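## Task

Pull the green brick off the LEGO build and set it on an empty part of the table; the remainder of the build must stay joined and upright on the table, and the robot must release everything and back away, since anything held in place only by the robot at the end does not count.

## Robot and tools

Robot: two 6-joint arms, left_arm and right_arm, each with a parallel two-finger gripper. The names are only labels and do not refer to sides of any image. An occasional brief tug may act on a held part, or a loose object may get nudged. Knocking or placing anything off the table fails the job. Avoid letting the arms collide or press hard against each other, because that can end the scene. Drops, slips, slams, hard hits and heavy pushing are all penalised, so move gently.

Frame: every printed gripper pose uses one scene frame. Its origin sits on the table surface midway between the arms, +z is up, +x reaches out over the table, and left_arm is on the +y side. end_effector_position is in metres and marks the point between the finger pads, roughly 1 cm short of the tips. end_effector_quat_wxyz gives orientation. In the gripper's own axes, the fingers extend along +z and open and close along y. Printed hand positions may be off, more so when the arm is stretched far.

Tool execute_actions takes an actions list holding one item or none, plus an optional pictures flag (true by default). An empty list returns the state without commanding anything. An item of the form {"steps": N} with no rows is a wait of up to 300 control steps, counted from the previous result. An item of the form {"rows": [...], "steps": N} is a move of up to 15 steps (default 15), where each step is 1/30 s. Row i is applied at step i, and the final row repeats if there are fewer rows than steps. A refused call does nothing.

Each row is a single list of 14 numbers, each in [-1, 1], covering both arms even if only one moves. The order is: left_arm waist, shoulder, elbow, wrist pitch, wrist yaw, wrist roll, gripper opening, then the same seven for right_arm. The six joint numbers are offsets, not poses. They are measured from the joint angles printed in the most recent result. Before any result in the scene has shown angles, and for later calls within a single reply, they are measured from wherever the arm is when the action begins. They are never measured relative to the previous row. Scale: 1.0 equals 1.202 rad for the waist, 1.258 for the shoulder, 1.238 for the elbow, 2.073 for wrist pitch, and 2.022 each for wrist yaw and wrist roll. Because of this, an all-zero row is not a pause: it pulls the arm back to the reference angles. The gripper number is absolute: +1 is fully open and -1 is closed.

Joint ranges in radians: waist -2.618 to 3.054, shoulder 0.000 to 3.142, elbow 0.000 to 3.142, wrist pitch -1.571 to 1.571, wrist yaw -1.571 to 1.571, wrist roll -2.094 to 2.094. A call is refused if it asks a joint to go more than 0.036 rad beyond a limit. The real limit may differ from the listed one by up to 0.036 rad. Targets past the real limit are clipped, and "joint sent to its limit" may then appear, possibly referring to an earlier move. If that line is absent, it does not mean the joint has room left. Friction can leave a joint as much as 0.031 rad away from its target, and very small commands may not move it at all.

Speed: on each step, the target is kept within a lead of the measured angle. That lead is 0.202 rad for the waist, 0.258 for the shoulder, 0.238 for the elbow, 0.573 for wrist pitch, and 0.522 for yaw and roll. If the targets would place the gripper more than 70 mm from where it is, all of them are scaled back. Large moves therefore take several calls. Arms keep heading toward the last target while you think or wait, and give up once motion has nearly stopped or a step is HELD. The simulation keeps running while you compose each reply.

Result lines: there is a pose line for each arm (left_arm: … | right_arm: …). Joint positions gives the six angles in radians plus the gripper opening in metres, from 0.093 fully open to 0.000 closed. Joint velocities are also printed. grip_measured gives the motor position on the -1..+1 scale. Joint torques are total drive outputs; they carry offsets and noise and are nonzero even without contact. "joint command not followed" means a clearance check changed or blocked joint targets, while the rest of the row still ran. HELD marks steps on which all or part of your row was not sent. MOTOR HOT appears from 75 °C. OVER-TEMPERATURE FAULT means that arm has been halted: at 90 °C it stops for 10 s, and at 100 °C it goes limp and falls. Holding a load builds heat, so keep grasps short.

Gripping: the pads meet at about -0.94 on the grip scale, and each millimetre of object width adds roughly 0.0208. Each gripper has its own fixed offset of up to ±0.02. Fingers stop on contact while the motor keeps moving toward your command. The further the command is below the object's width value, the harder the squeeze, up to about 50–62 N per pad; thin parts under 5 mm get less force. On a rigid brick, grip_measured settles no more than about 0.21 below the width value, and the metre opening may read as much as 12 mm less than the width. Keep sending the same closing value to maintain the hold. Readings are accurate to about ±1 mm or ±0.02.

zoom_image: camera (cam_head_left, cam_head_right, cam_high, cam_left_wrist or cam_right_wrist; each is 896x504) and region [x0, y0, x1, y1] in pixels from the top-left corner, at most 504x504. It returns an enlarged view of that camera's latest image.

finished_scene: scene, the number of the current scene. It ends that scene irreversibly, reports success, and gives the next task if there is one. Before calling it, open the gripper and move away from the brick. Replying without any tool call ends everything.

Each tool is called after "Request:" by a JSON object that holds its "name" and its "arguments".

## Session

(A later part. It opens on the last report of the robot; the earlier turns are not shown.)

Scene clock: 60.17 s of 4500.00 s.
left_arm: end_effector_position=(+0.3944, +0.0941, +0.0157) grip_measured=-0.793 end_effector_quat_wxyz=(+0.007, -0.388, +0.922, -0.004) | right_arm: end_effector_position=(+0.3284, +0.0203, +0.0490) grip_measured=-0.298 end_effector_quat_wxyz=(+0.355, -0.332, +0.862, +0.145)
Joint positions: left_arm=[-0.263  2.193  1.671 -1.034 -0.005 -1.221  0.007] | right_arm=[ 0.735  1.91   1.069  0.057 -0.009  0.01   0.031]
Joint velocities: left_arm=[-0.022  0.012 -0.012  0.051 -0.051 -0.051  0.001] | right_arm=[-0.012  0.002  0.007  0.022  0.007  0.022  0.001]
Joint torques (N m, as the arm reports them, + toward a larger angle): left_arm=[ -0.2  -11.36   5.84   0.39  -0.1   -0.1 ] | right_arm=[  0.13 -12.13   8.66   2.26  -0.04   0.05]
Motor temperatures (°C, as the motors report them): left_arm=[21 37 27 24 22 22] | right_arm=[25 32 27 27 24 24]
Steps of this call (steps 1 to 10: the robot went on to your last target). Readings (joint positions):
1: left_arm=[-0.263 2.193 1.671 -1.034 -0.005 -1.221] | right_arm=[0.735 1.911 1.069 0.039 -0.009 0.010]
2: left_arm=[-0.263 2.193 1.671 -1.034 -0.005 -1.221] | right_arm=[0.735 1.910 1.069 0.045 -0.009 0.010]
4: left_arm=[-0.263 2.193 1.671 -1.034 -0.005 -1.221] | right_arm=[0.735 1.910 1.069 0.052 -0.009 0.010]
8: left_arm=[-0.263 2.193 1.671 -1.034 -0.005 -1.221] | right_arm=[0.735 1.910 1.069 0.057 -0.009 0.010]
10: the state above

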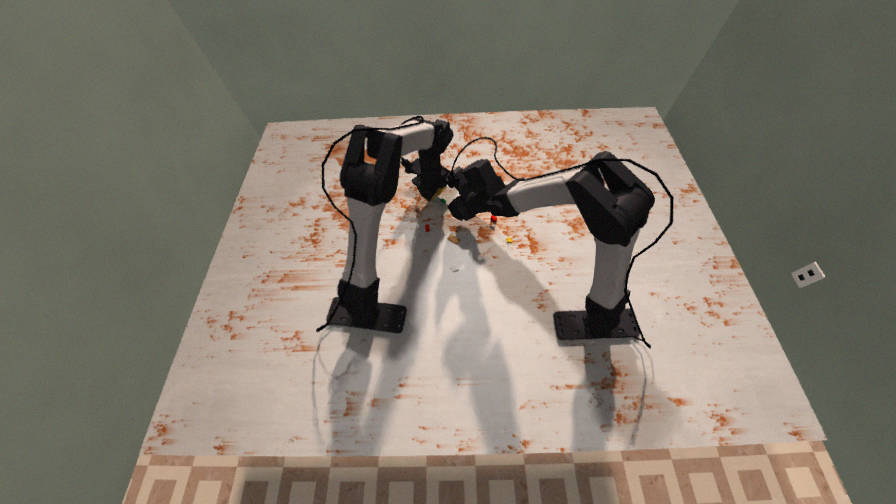

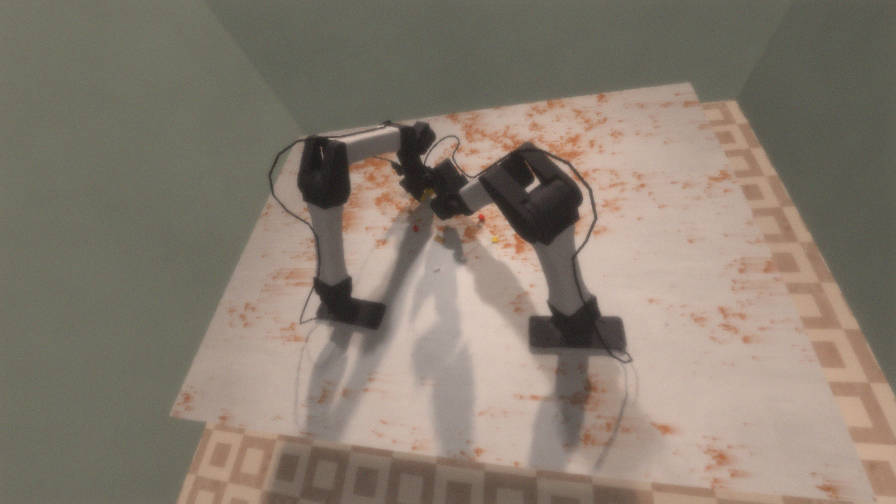

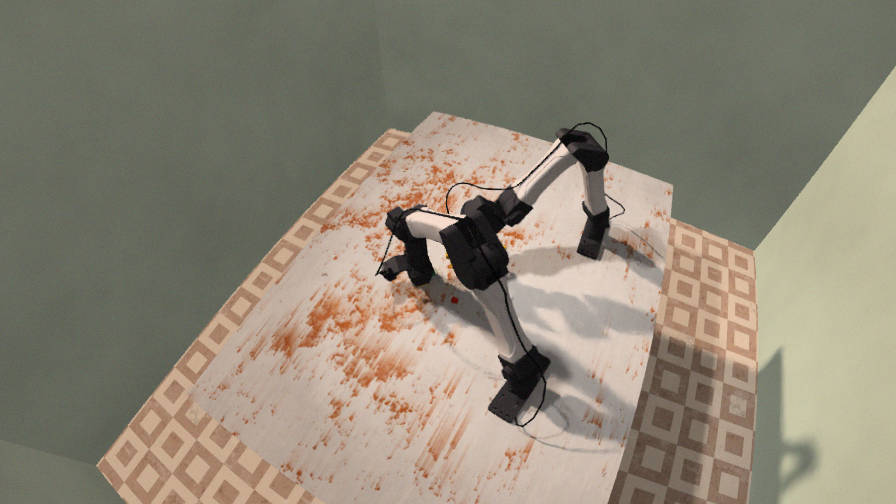

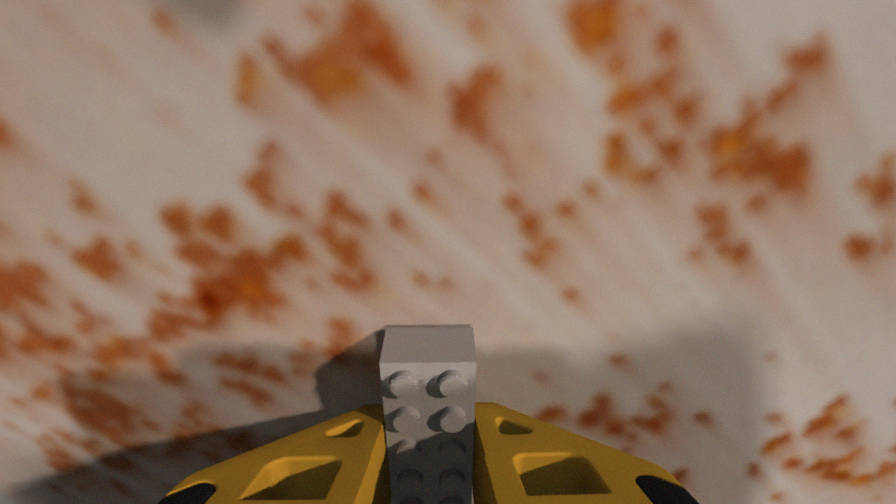

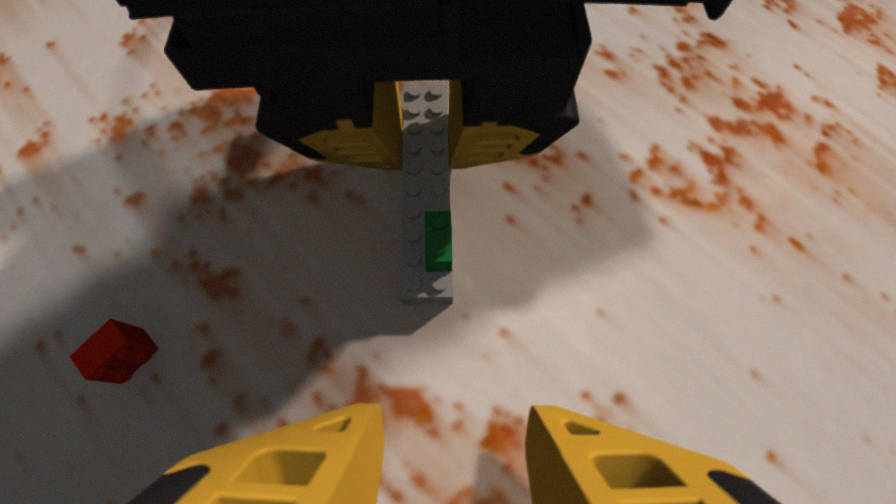

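Request:
{"name": "execute_actions", "arguments": {"actions": [{"rows":[[0,0,0,0,0,0,-0.85,0.025,0.06,0.065,0,0,0,-0.3],[0,0,0,0,0,0,-0.85,0.025,0.108,0.12,0,0,0,-0.3]],"steps":15}]}}

Scene clock: 62.40 s of 4500.00 s.
left_arm: end_effector_position=(+0.3944, +0.0941, +0.0157) grip_measured=-0.793 end_effector_quat_wxyz=(+0.007, -0.388, +0.922, -0.004) | right_arm: end_effector_position=(+0.3409, +0.0505, +0.0318) grip_measured=-0.298 end_effector_quat_wxyz=(+0.349, -0.344, +0.859, +0.148)
Joint positions: left_arm=[-0.263  2.193  1.671 -1.034 -0.005 -1.221  0.007] | right_arm=[ 0.762  2.044  1.196  0.055 -0.008  0.01   0.031]
Joint velocities: left_arm=[ 0.007  0.002 -0.002 -0.066  0.007 -0.066 -0.001] | right_arm=[-0.012  0.002  0.007 -0.037 -0.037 -0.037 -0.001]
Joint torques (N m, as the arm reports them, + toward a larger angle): left_arm=[ -0.24 -11.37   7.72   0.38  -0.11  -0.11] | right_arm=[  0.43 -12.27  10.36   2.06  -0.06   0.04]
Motor temperatures (°C, as the motors report them): left_arm=[21 37 27 24 22 22] | right_arm=[25 32 27 27 24 24]
Steps of this call (steps 1 to 30: the robot went on to your last target; steps 31 to 52: nothing new was sent; steps 53 to 67: all 15 steps of this action). Readings (joint positions):
53: left_arm=[-0.263 2.193 1.671 -1.034 -0.005 -1.221] | right_arm=[0.737 1.917 1.079 0.054 -0.009 0.010]
54: left_arm=[-0.263 2.193 1.671 -1.034 -0.005 -1.221] | right_arm=[0.741 1.942 1.109 0.047 -0.008 0.010]
56: left_arm=[-0.263 2.193 1.671 -1.034 -0.005 -1.221] | right_arm=[0.752 2.007 1.178 0.057 -0.008 0.010]
60: left_arm=[-0.263 2.193 1.671 -1.034 -0.005 -1.221] | right_arm=[0.762 2.043 1.196 0.057 -0.008 0.010]
67: the state above

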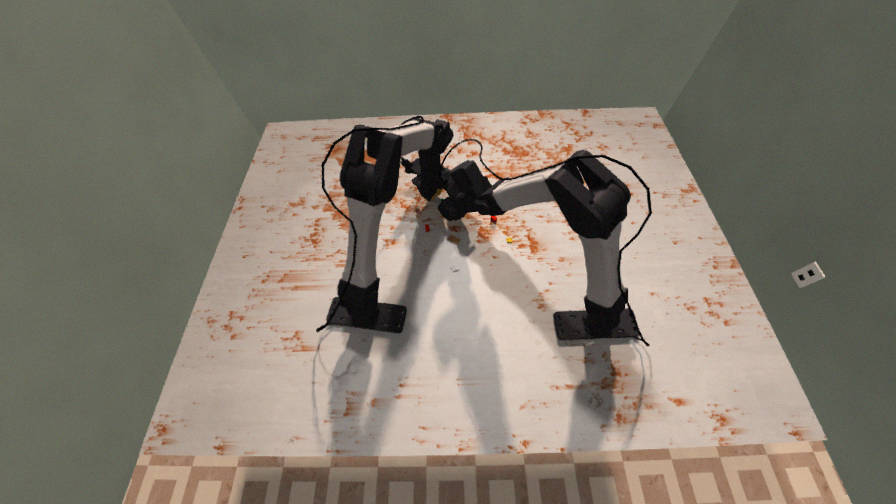

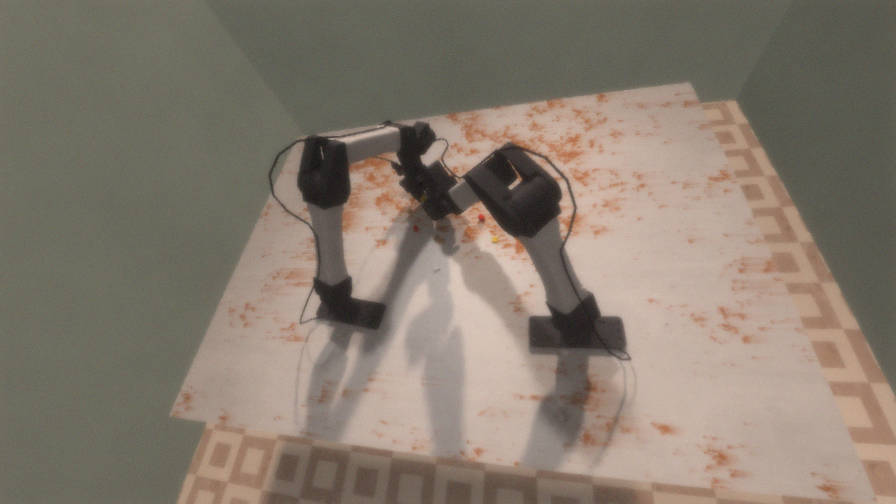

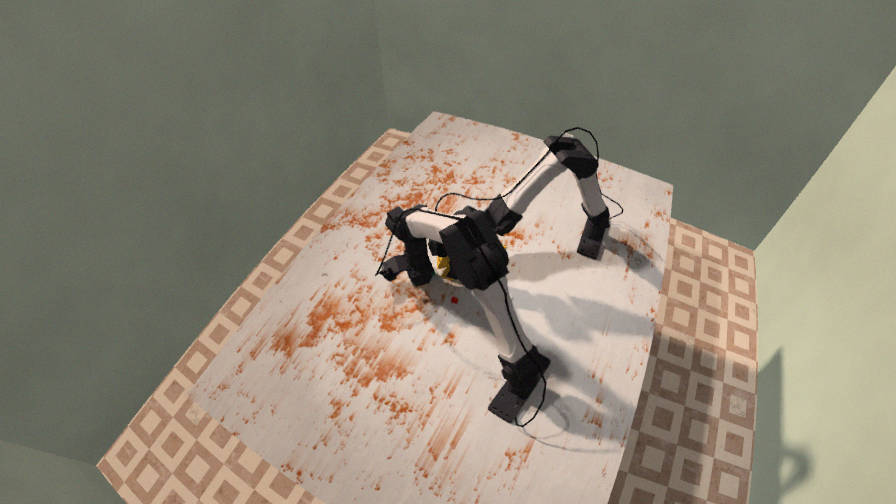

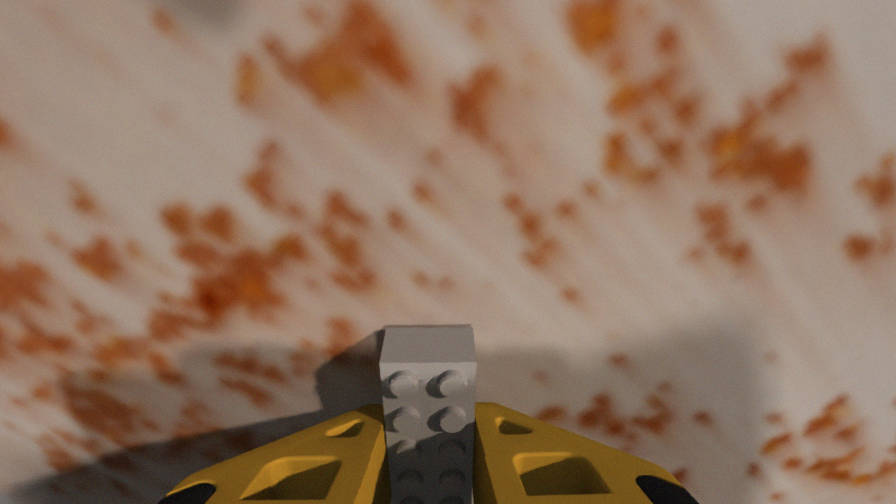

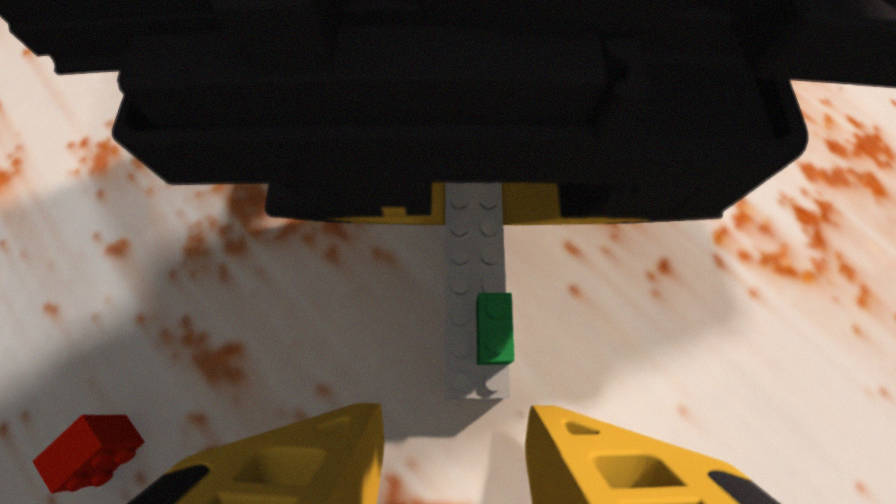

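Request:
{"name": "execute_actions", "arguments": {"actions": [{"rows":[[0,0,0,0,0,0,-0.85,-0.015,0,0,0.05,0,0,-0.3],[0,0,0,0,0,0,-0.85,-0.015,0,0,0.05,0,0,-0.3],[0,0,0,0,0,0,-0.85,-0.015,0,0,0.097,0,0,-0.3],[0,0,0,0,0,0,-0.85,-0.015,0,0,0.097,0,0,-0.3],[0,0,0,0,0,0,-0.85,-0.015,0.028,-0.035,0.097,0,0,-0.3]],"steps":15}]}}

Scene clock: 65.60 s of 4500.00 s.
left_arm: end_effector_position=(+0.3945, +0.0943, +0.0157) grip_measured=-0.793 end_effector_quat_wxyz=(+0.008, -0.388, +0.922, -0.004) | right_arm: end_effector_position=(+0.3614, +0.0609, +0.0482) grip_measured=-0.298 end_effector_quat_wxyz=(+0.412, -0.328, +0.833, +0.170)
Joint positions: left_arm=[-0.263  2.193  1.671 -1.034 -0.006 -1.221  0.007] | right_arm=[ 0.749  2.063  1.176  0.241 -0.008  0.01   0.031]
Joint velocities: left_arm=[-0.002 -0.007 -0.012 -0.007 -0.022 -0.095 -0.001] | right_arm=[-0.012 -0.022 -0.027 -0.007 -0.051 -0.081 -0.   ]
Joint torques (N m, as the arm reports them, + toward a larger angle): left_arm=[ -0.13 -11.44   7.69   0.38  -0.08  -0.11] | right_arm=[ -0.28 -11.14   6.08   2.4   -0.05   0.05]
Motor temperatures (°C, as the motors report them): left_arm=[21 38 28 24 22 22] | right_arm=[25 33 27 28 24 24]
Steps of this call (steps 1 to 15: the robot went on to your last target; steps 16 to 81: nothing new was sent; steps 82 to 96: all 15 steps of this action). Readings (joint positions):
82: left_arm=[-0.263 2.193 1.671 -1.034 -0.005 -1.221] | right_arm=[0.761 2.044 1.196 0.064 -0.008 0.010]
83: left_arm=[-0.263 2.193 1.671 -1.034 -0.005 -1.221] | right_arm=[0.760 2.044 1.196 0.076 -0.008 0.010]
85: left_arm=[-0.263 2.193 1.671 -1.034 -0.005 -1.221] | right_arm=[0.755 2.044 1.196 0.127 -0.008 0.010]
89: left_arm=[-0.263 2.193 1.671 -1.034 -0.005 -1.221] | right_arm=[0.749 2.054 1.185 0.209 -0.008 0.010]
96: the state above

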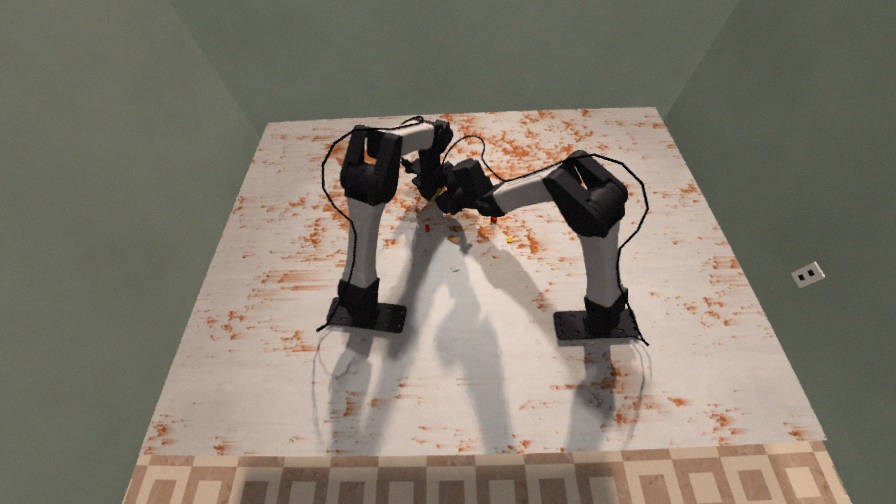

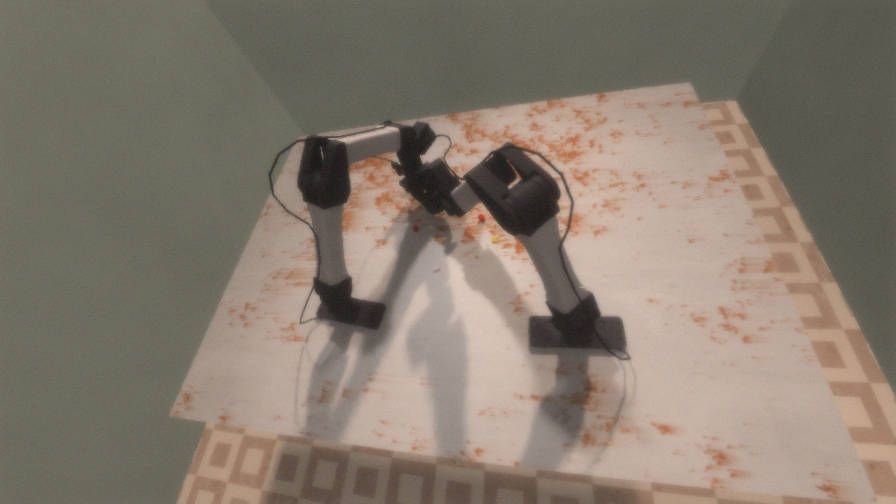

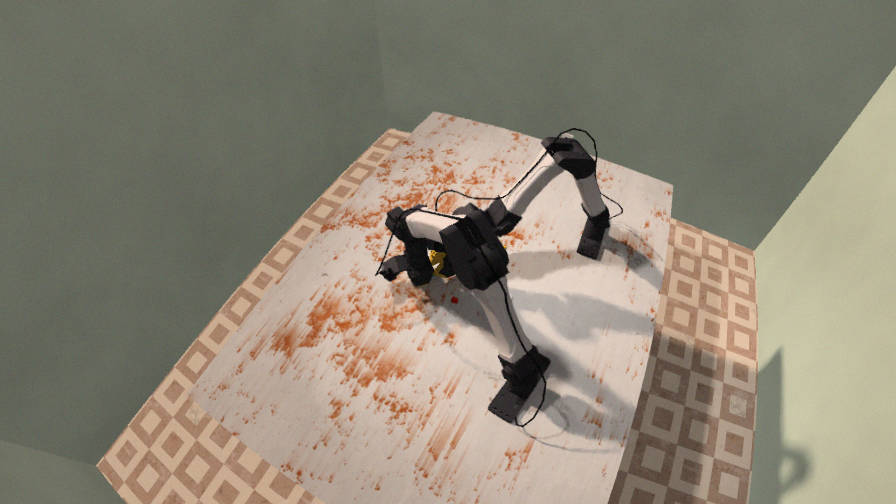

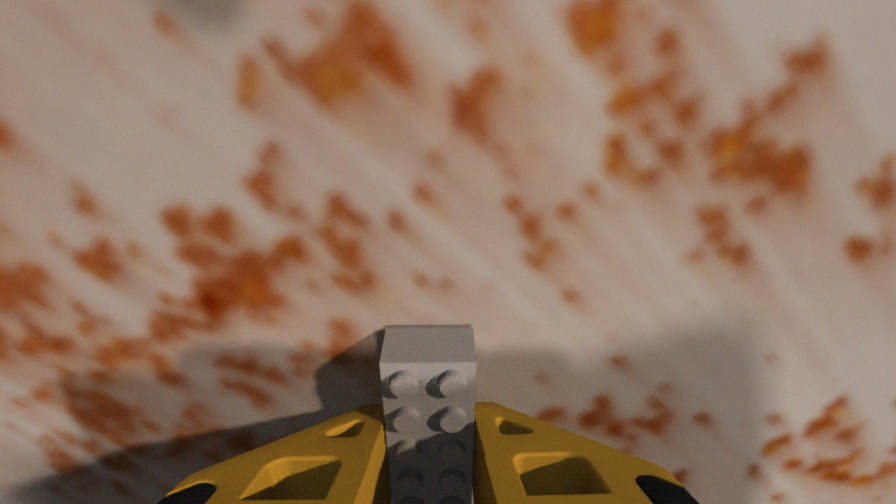

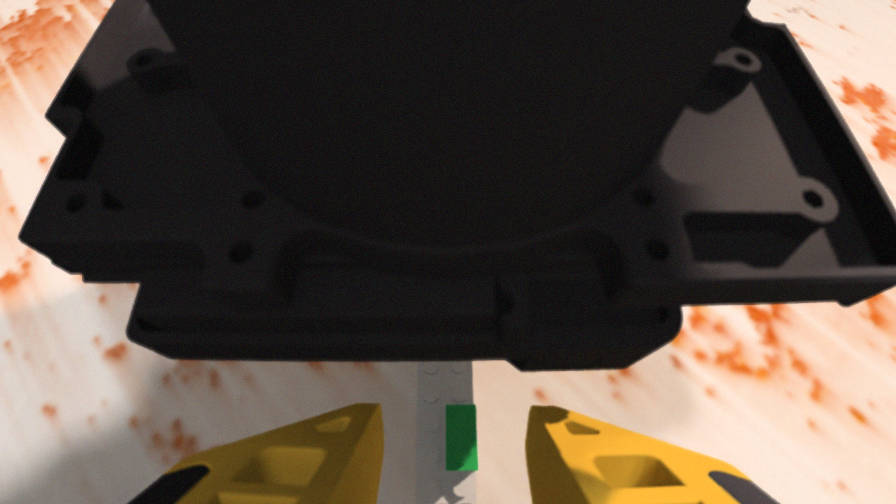

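Request:
{"name": "execute_actions", "arguments": {"actions": [{"rows":[[0,0,0,0,0,0,-0.85,0,0.02,-0.02,0,0,0,-0.35],[0,0,0,0,0,0,-0.85,0,0.036,-0.032,0,0,0,-0.35]],"steps":12}]}}

Scene clock: 70.63 s of 4500.00 s.
left_arm: end_effector_position=(+0.3948, +0.0949, +0.0157) grip_measured=-0.793 end_effector_quat_wxyz=(+0.009, -0.388, +0.922, -0.003) | right_arm: end_effector_position=(+0.3638, +0.0632, +0.0471) grip_measured=-0.348 end_effector_quat_wxyz=(+0.419, -0.327, +0.829, +0.173)
Joint positions: left_arm=[-0.263  2.193  1.671 -1.033 -0.009 -1.221  0.007] | right_arm=[ 0.749  2.076  1.176  0.271 -0.008  0.01   0.028]
Joint velocities: left_arm=[-0.007 -0.007  0.007 -0.007 -0.037 -0.037 -0.001] | right_arm=[-0.007 -0.007  0.002 -0.051 -0.022 -0.022 -0.001]
Joint torques (N m, as the arm reports them, + toward a larger angle): left_arm=[ -0.26 -11.37   7.7    0.4   -0.07  -0.12] | right_arm=[ 0.18 -9.96  4.56  1.9  -0.05  0.04]
Motor temperatures (°C, as the motors report them): left_arm=[21 38 28 24 22 22] | right_arm=[25 34 27 29 24 24]
Steps of this call (steps 1 to 15: the robot went on to your last target; steps 16 to 90: nothing new was sent; then 1.63 s passed at rest; steps 91 to 102: all 12 steps of this action). Readings (joint positions):
91: left_arm=[-0.263 2.193 1.671 -1.034 -0.006 -1.221] | right_arm=[0.749 2.064 1.176 0.242 -0.008 0.010]
92: left_arm=[-0.263 2.193 1.671 -1.034 -0.007 -1.221] | right_arm=[0.749 2.067 1.176 0.245 -0.008 0.010]
94: left_arm=[-0.263 2.193 1.671 -1.033 -0.007 -1.221] | right_arm=[0.749 2.072 1.176 0.258 -0.008 0.010]
98: left_arm=[-0.263 2.193 1.671 -1.033 -0.009 -1.221] | right_arm=[0.749 2.075 1.176 0.268 -0.008 0.010]
102: the state above

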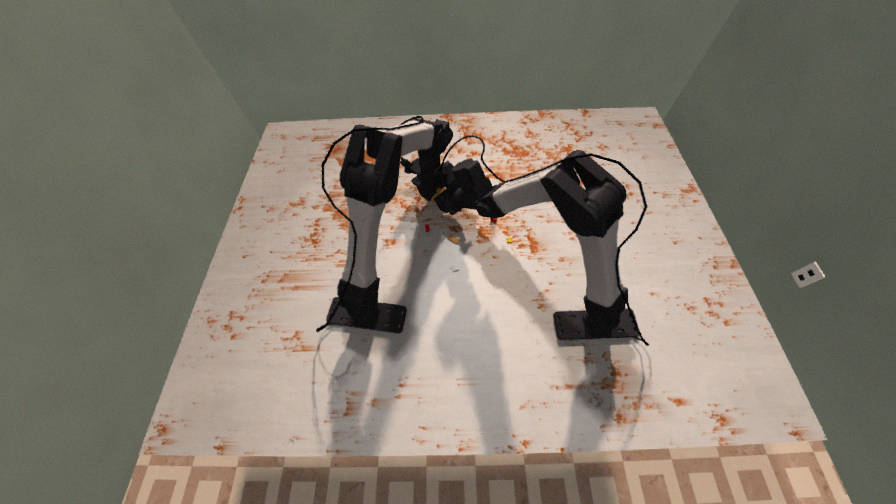

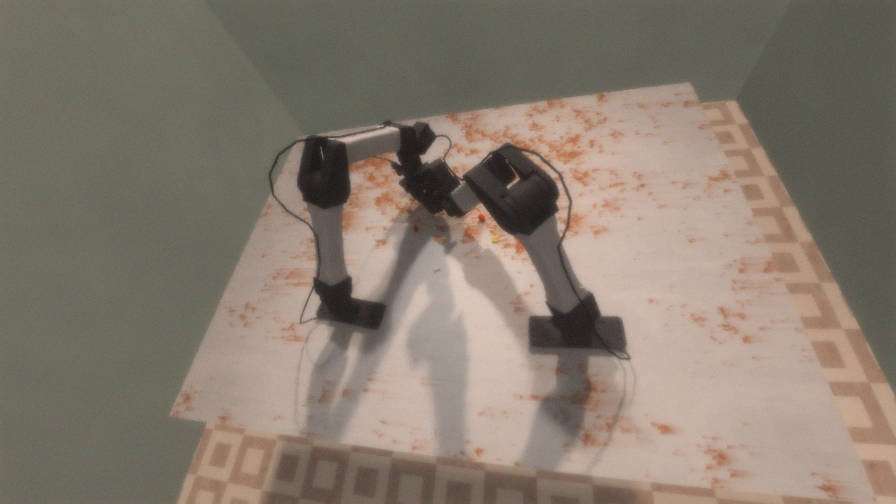

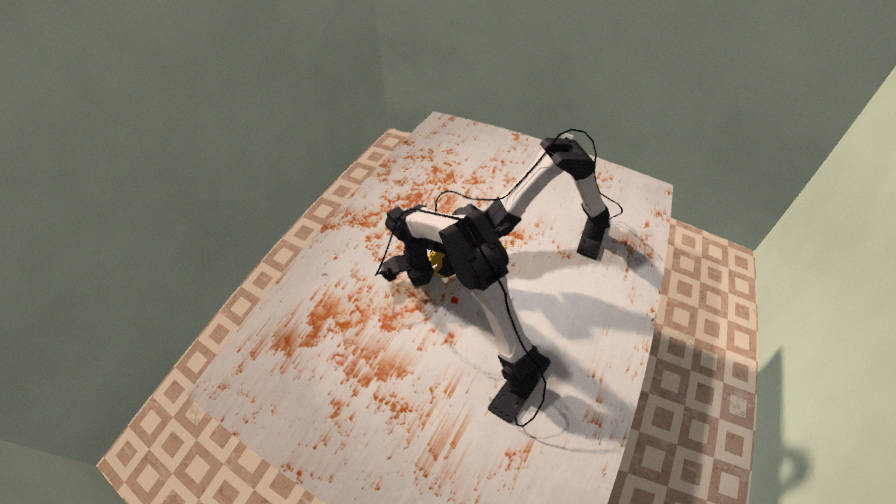

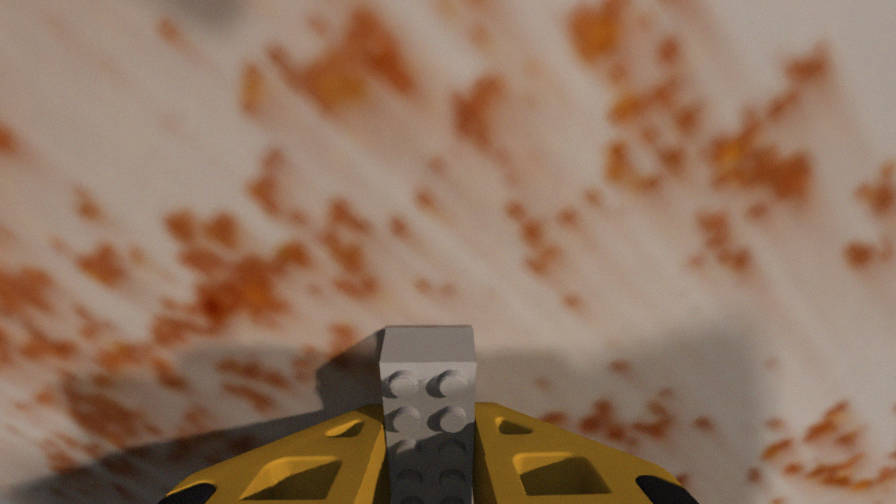

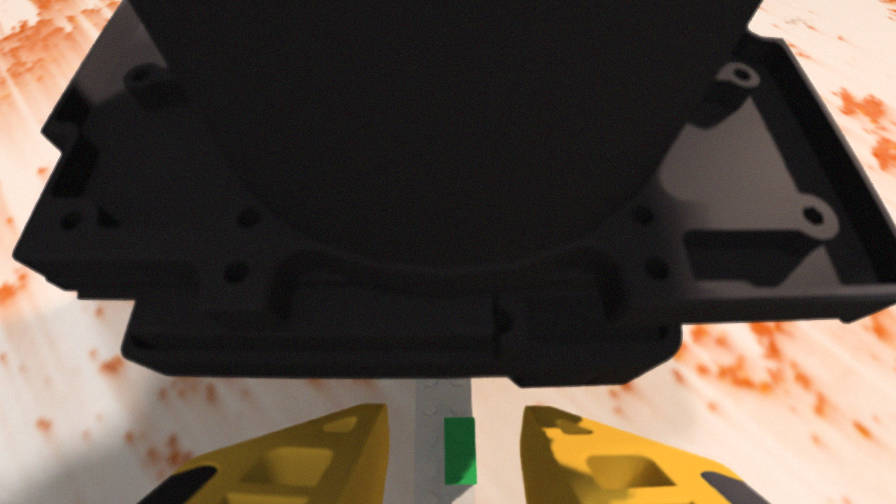

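Request:
{"name": "execute_actions", "arguments": {"actions": [{"rows":[[0,0,0,0,0,0,-0.85,0,-0.03,-0.03,0,0,0,-0.35],[0,0,0,0,0,0,-0.85,0,-0.05,-0.07,0.02,0,0,-0.35],[0,0,0,0,0,0,-0.85,0,-0.06,-0.11,0.045,0,0,-0.35],[0,0,0,0,0,0,-0.85,0,-0.053,-0.135,0.06,0,0,-0.35]],"steps":15}]}}

Scene clock: 74.07 s of 4500.00 s.
left_arm: end_effector_position=(+0.3948, +0.0949, +0.0157) grip_measured=-0.793 end_effector_quat_wxyz=(+0.009, -0.388, +0.922, -0.003) | right_arm: end_effector_position=(+0.3435, +0.0441, +0.0395) grip_measured=-0.348 end_effector_quat_wxyz=(+0.424, -0.326, +0.827, +0.175)
Joint positions: left_arm=[-0.263  2.193  1.671 -1.033 -0.009 -1.221  0.007] | right_arm=[ 0.749  2.013  1.023  0.371 -0.008  0.01   0.028]
Joint velocities: left_arm=[-0.022 -0.002  0.022  0.081 -0.007 -0.022  0.   ] | right_arm=[ 0.007 -0.007 -0.007  0.051 -0.022 -0.007 -0.001]
Joint torques (N m, as the arm reports them, + toward a larger angle): left_arm=[ -0.22 -11.45   7.66   0.39  -0.12  -0.11] | right_arm=[  0.18 -12.13   6.42   2.43  -0.05   0.05]
Motor temperatures (°C, as the motors report them): left_arm=[21 39 28 24 22 22] | right_arm=[25 34 27 29 24 24]
Steps of this call (steps 1 to 15: the robot went on to your last target; steps 16 to 88: nothing new was sent; steps 89 to 103: all 15 steps of this action). Readings (joint positions):
89: left_arm=[-0.263 2.193 1.671 -1.033 -0.009 -1.221] | right_arm=[0.749 2.072 1.174 0.272 -0.008 0.010]
90: left_arm=[-0.263 2.193 1.671 -1.033 -0.009 -1.221] | right_arm=[0.749 2.064 1.160 0.279 -0.008 0.010]
92: left_arm=[-0.263 2.193 1.671 -1.033 -0.009 -1.221] | right_arm=[0.749 2.029 1.096 0.316 -0.008 0.010]
96: left_arm=[-0.263 2.193 1.671 -1.033 -0.009 -1.221] | right_arm=[0.749 2.013 1.028 0.346 -0.008 0.010]
103: the state above

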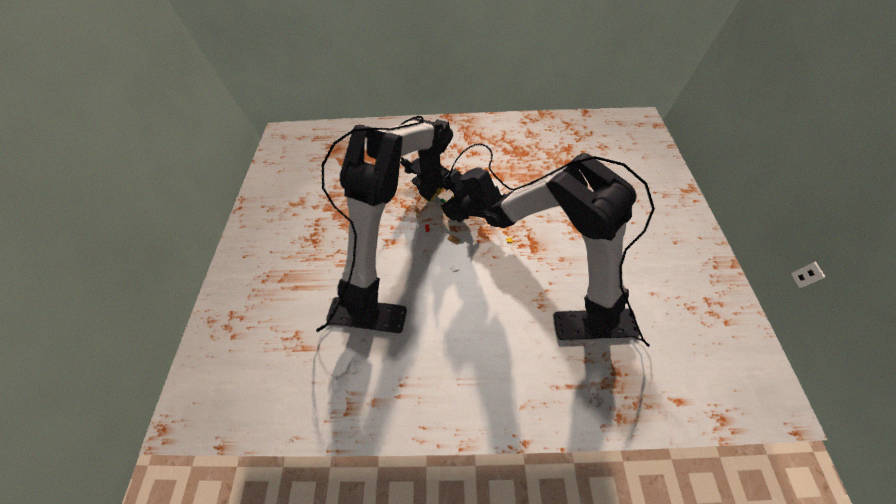

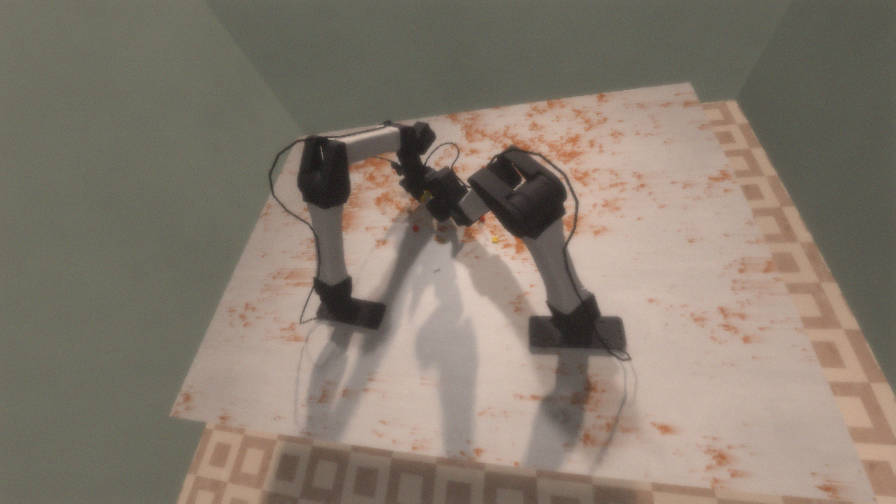

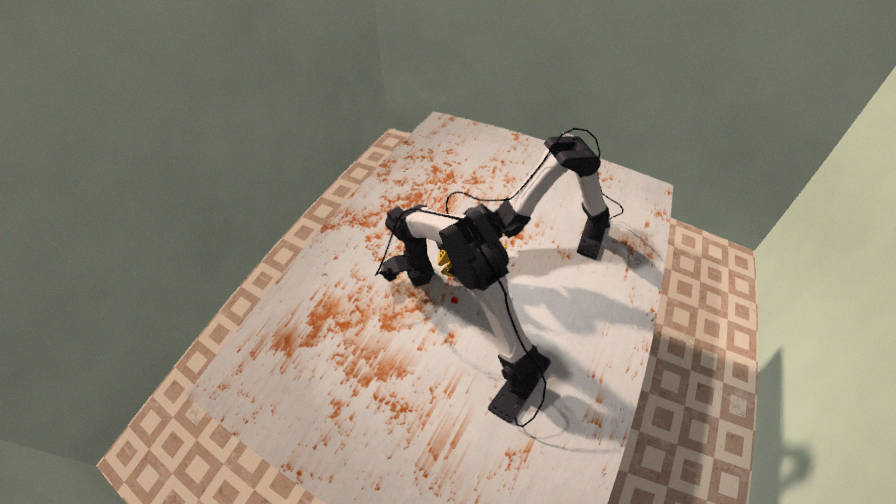

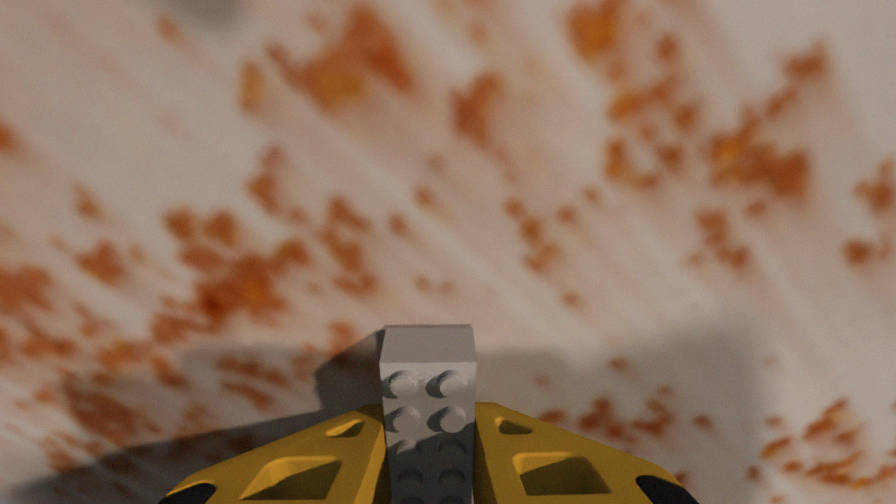

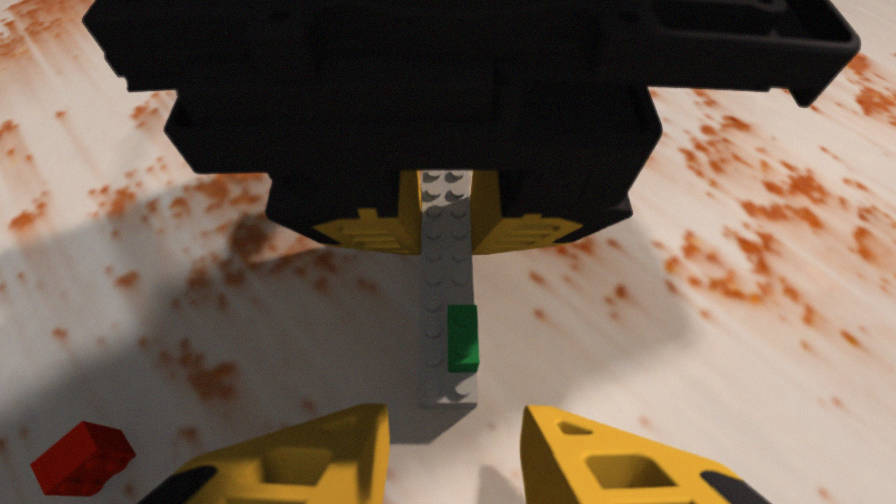

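Request:
{"name": "execute_actions", "arguments": {"actions": [{"rows":[[0,0,0,0,0,0,-0.85,0,0.02,0.025,0.015,0,0,-0.35],[0,0,0,0,0,0,-0.85,0,0.02,0.025,0.015,0,0,-0.35],[0,0,0,0,0,0,-0.85,0,0.04,0.04,0.028,0,0,-0.35],[0,0,0,0,0,0,-0.85,0,0.04,0.04,0.028,0,0,-0.35],[0,0,0,0,0,0,-0.85,0,0.06,0.05,0.038,0,0,-0.35],[0,0,0,0,0,0,-0.85,0,0.06,0.05,0.038,0,0,-0.35],[0,0,0,0,0,0,-0.85,0,0.078,0.052,0.042,0,0,-0.35]],"steps":15}]}}

Scene clock: 76.23 s of 4500.00 s.
left_arm: end_effector_position=(+0.3948, +0.0949, +0.0157) grip_measured=-0.793 end_effector_quat_wxyz=(+0.009, -0.388, +0.922, -0.003) | right_arm: end_effector_position=(+0.3537, +0.0536, +0.0203) grip_measured=-0.348 end_effector_quat_wxyz=(+0.428, -0.325, +0.825, +0.176)
Joint positions: left_arm=[-0.263  2.193  1.671 -1.033 -0.009 -1.221  0.007] | right_arm=[ 0.749  2.107  1.065  0.434 -0.008  0.01   0.028]
Joint velocities: left_arm=[-0.027 -0.007 -0.012 -0.11  -0.007  0.022 -0.001] | right_arm=[ 0.012 -0.007 -0.017  0.095 -0.037 -0.007  0.   ]
Joint torques (N m, as the arm reports them, + toward a larger angle): left_arm=[ -0.21 -11.36   7.66   0.39  -0.11  -0.11] | right_arm=[  0.19 -12.05   9.75   2.37  -0.05   0.05]
Motor temperatures (°C, as the motors report them): left_arm=[21 39 28 24 22 22] | right_arm=[25 34 27 29 24 24]
Steps of this call (steps 1 to 15: the robot went on to your last target; steps 16 to 50: nothing new was sent; steps 51 to 65: all 15 steps of this action). Readings (joint positions):
51: left_arm=[-0.263 2.193 1.671 -1.033 -0.009 -1.221] | right_arm=[0.749 2.015 1.023 0.381 -0.008 0.010]
52: left_arm=[-0.263 2.193 1.671 -1.033 -0.009 -1.221] | right_arm=[0.749 2.017 1.023 0.384 -0.008 0.010]
54: left_arm=[-0.263 2.193 1.671 -1.033 -0.009 -1.221] | right_arm=[0.749 2.034 1.036 0.392 -0.008 0.010]
58: left_arm=[-0.263 2.193 1.671 -1.033 -0.009 -1.221] | right_arm=[0.749 2.083 1.063 0.425 -0.008 0.010]
65: the state above

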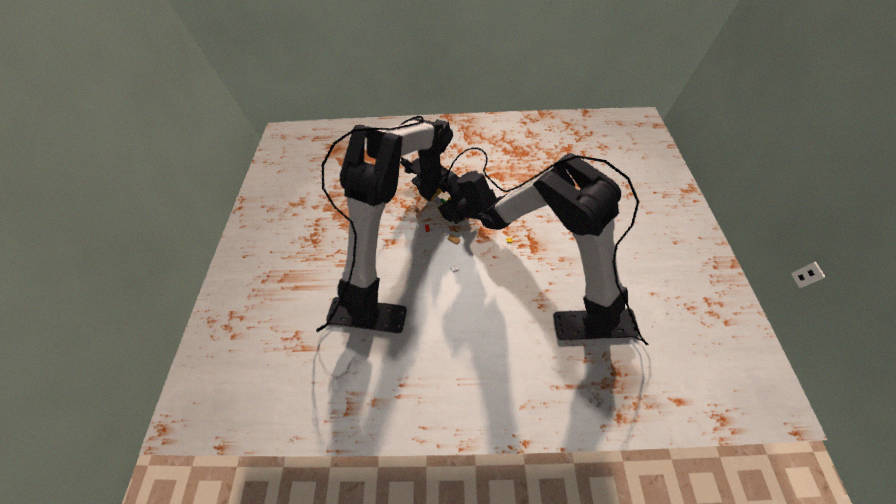

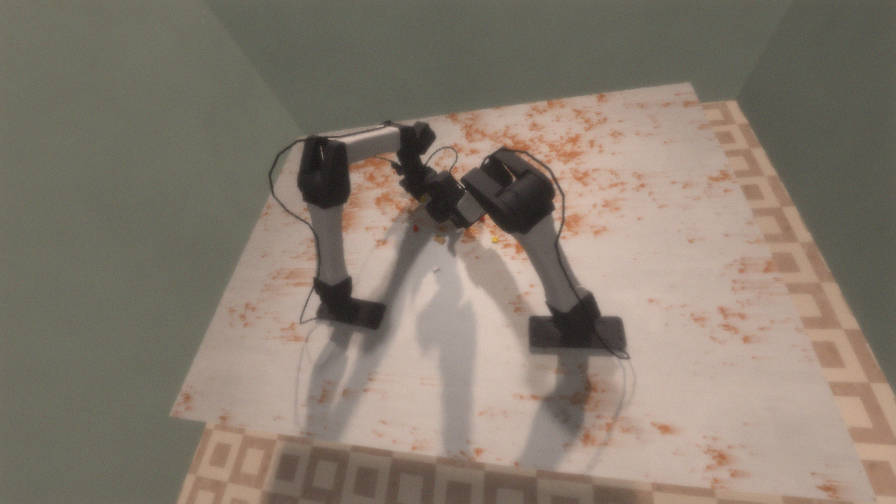

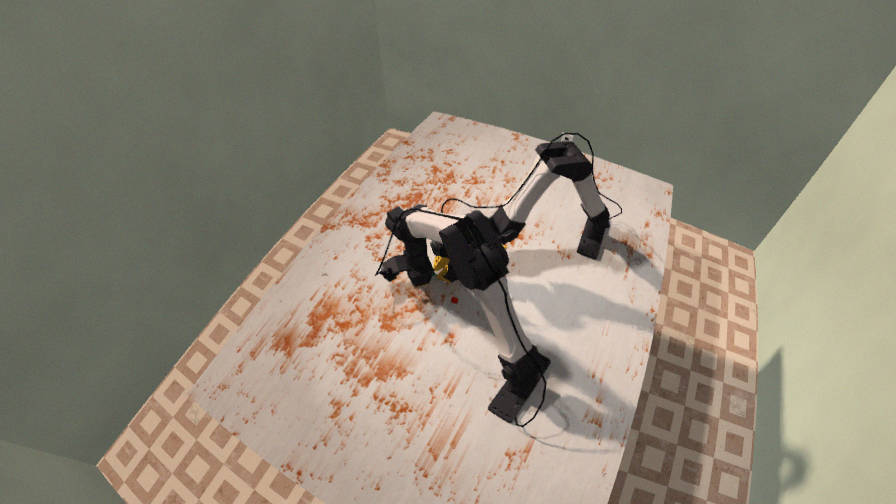

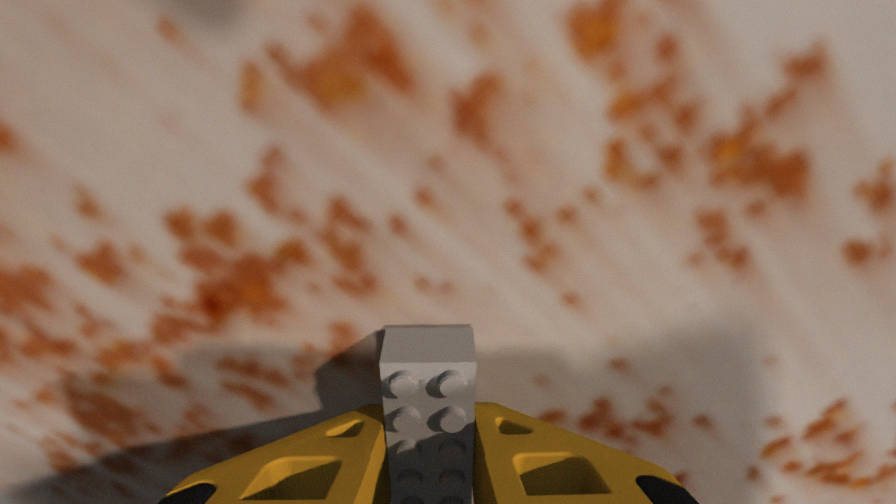

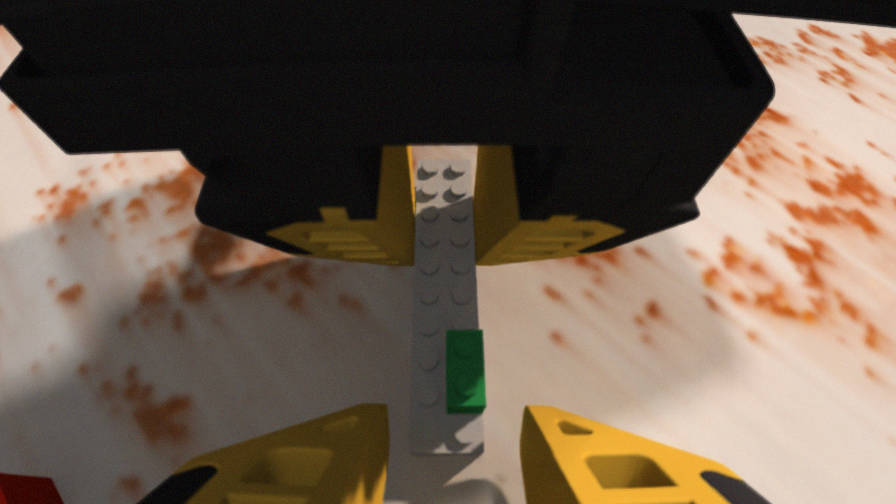

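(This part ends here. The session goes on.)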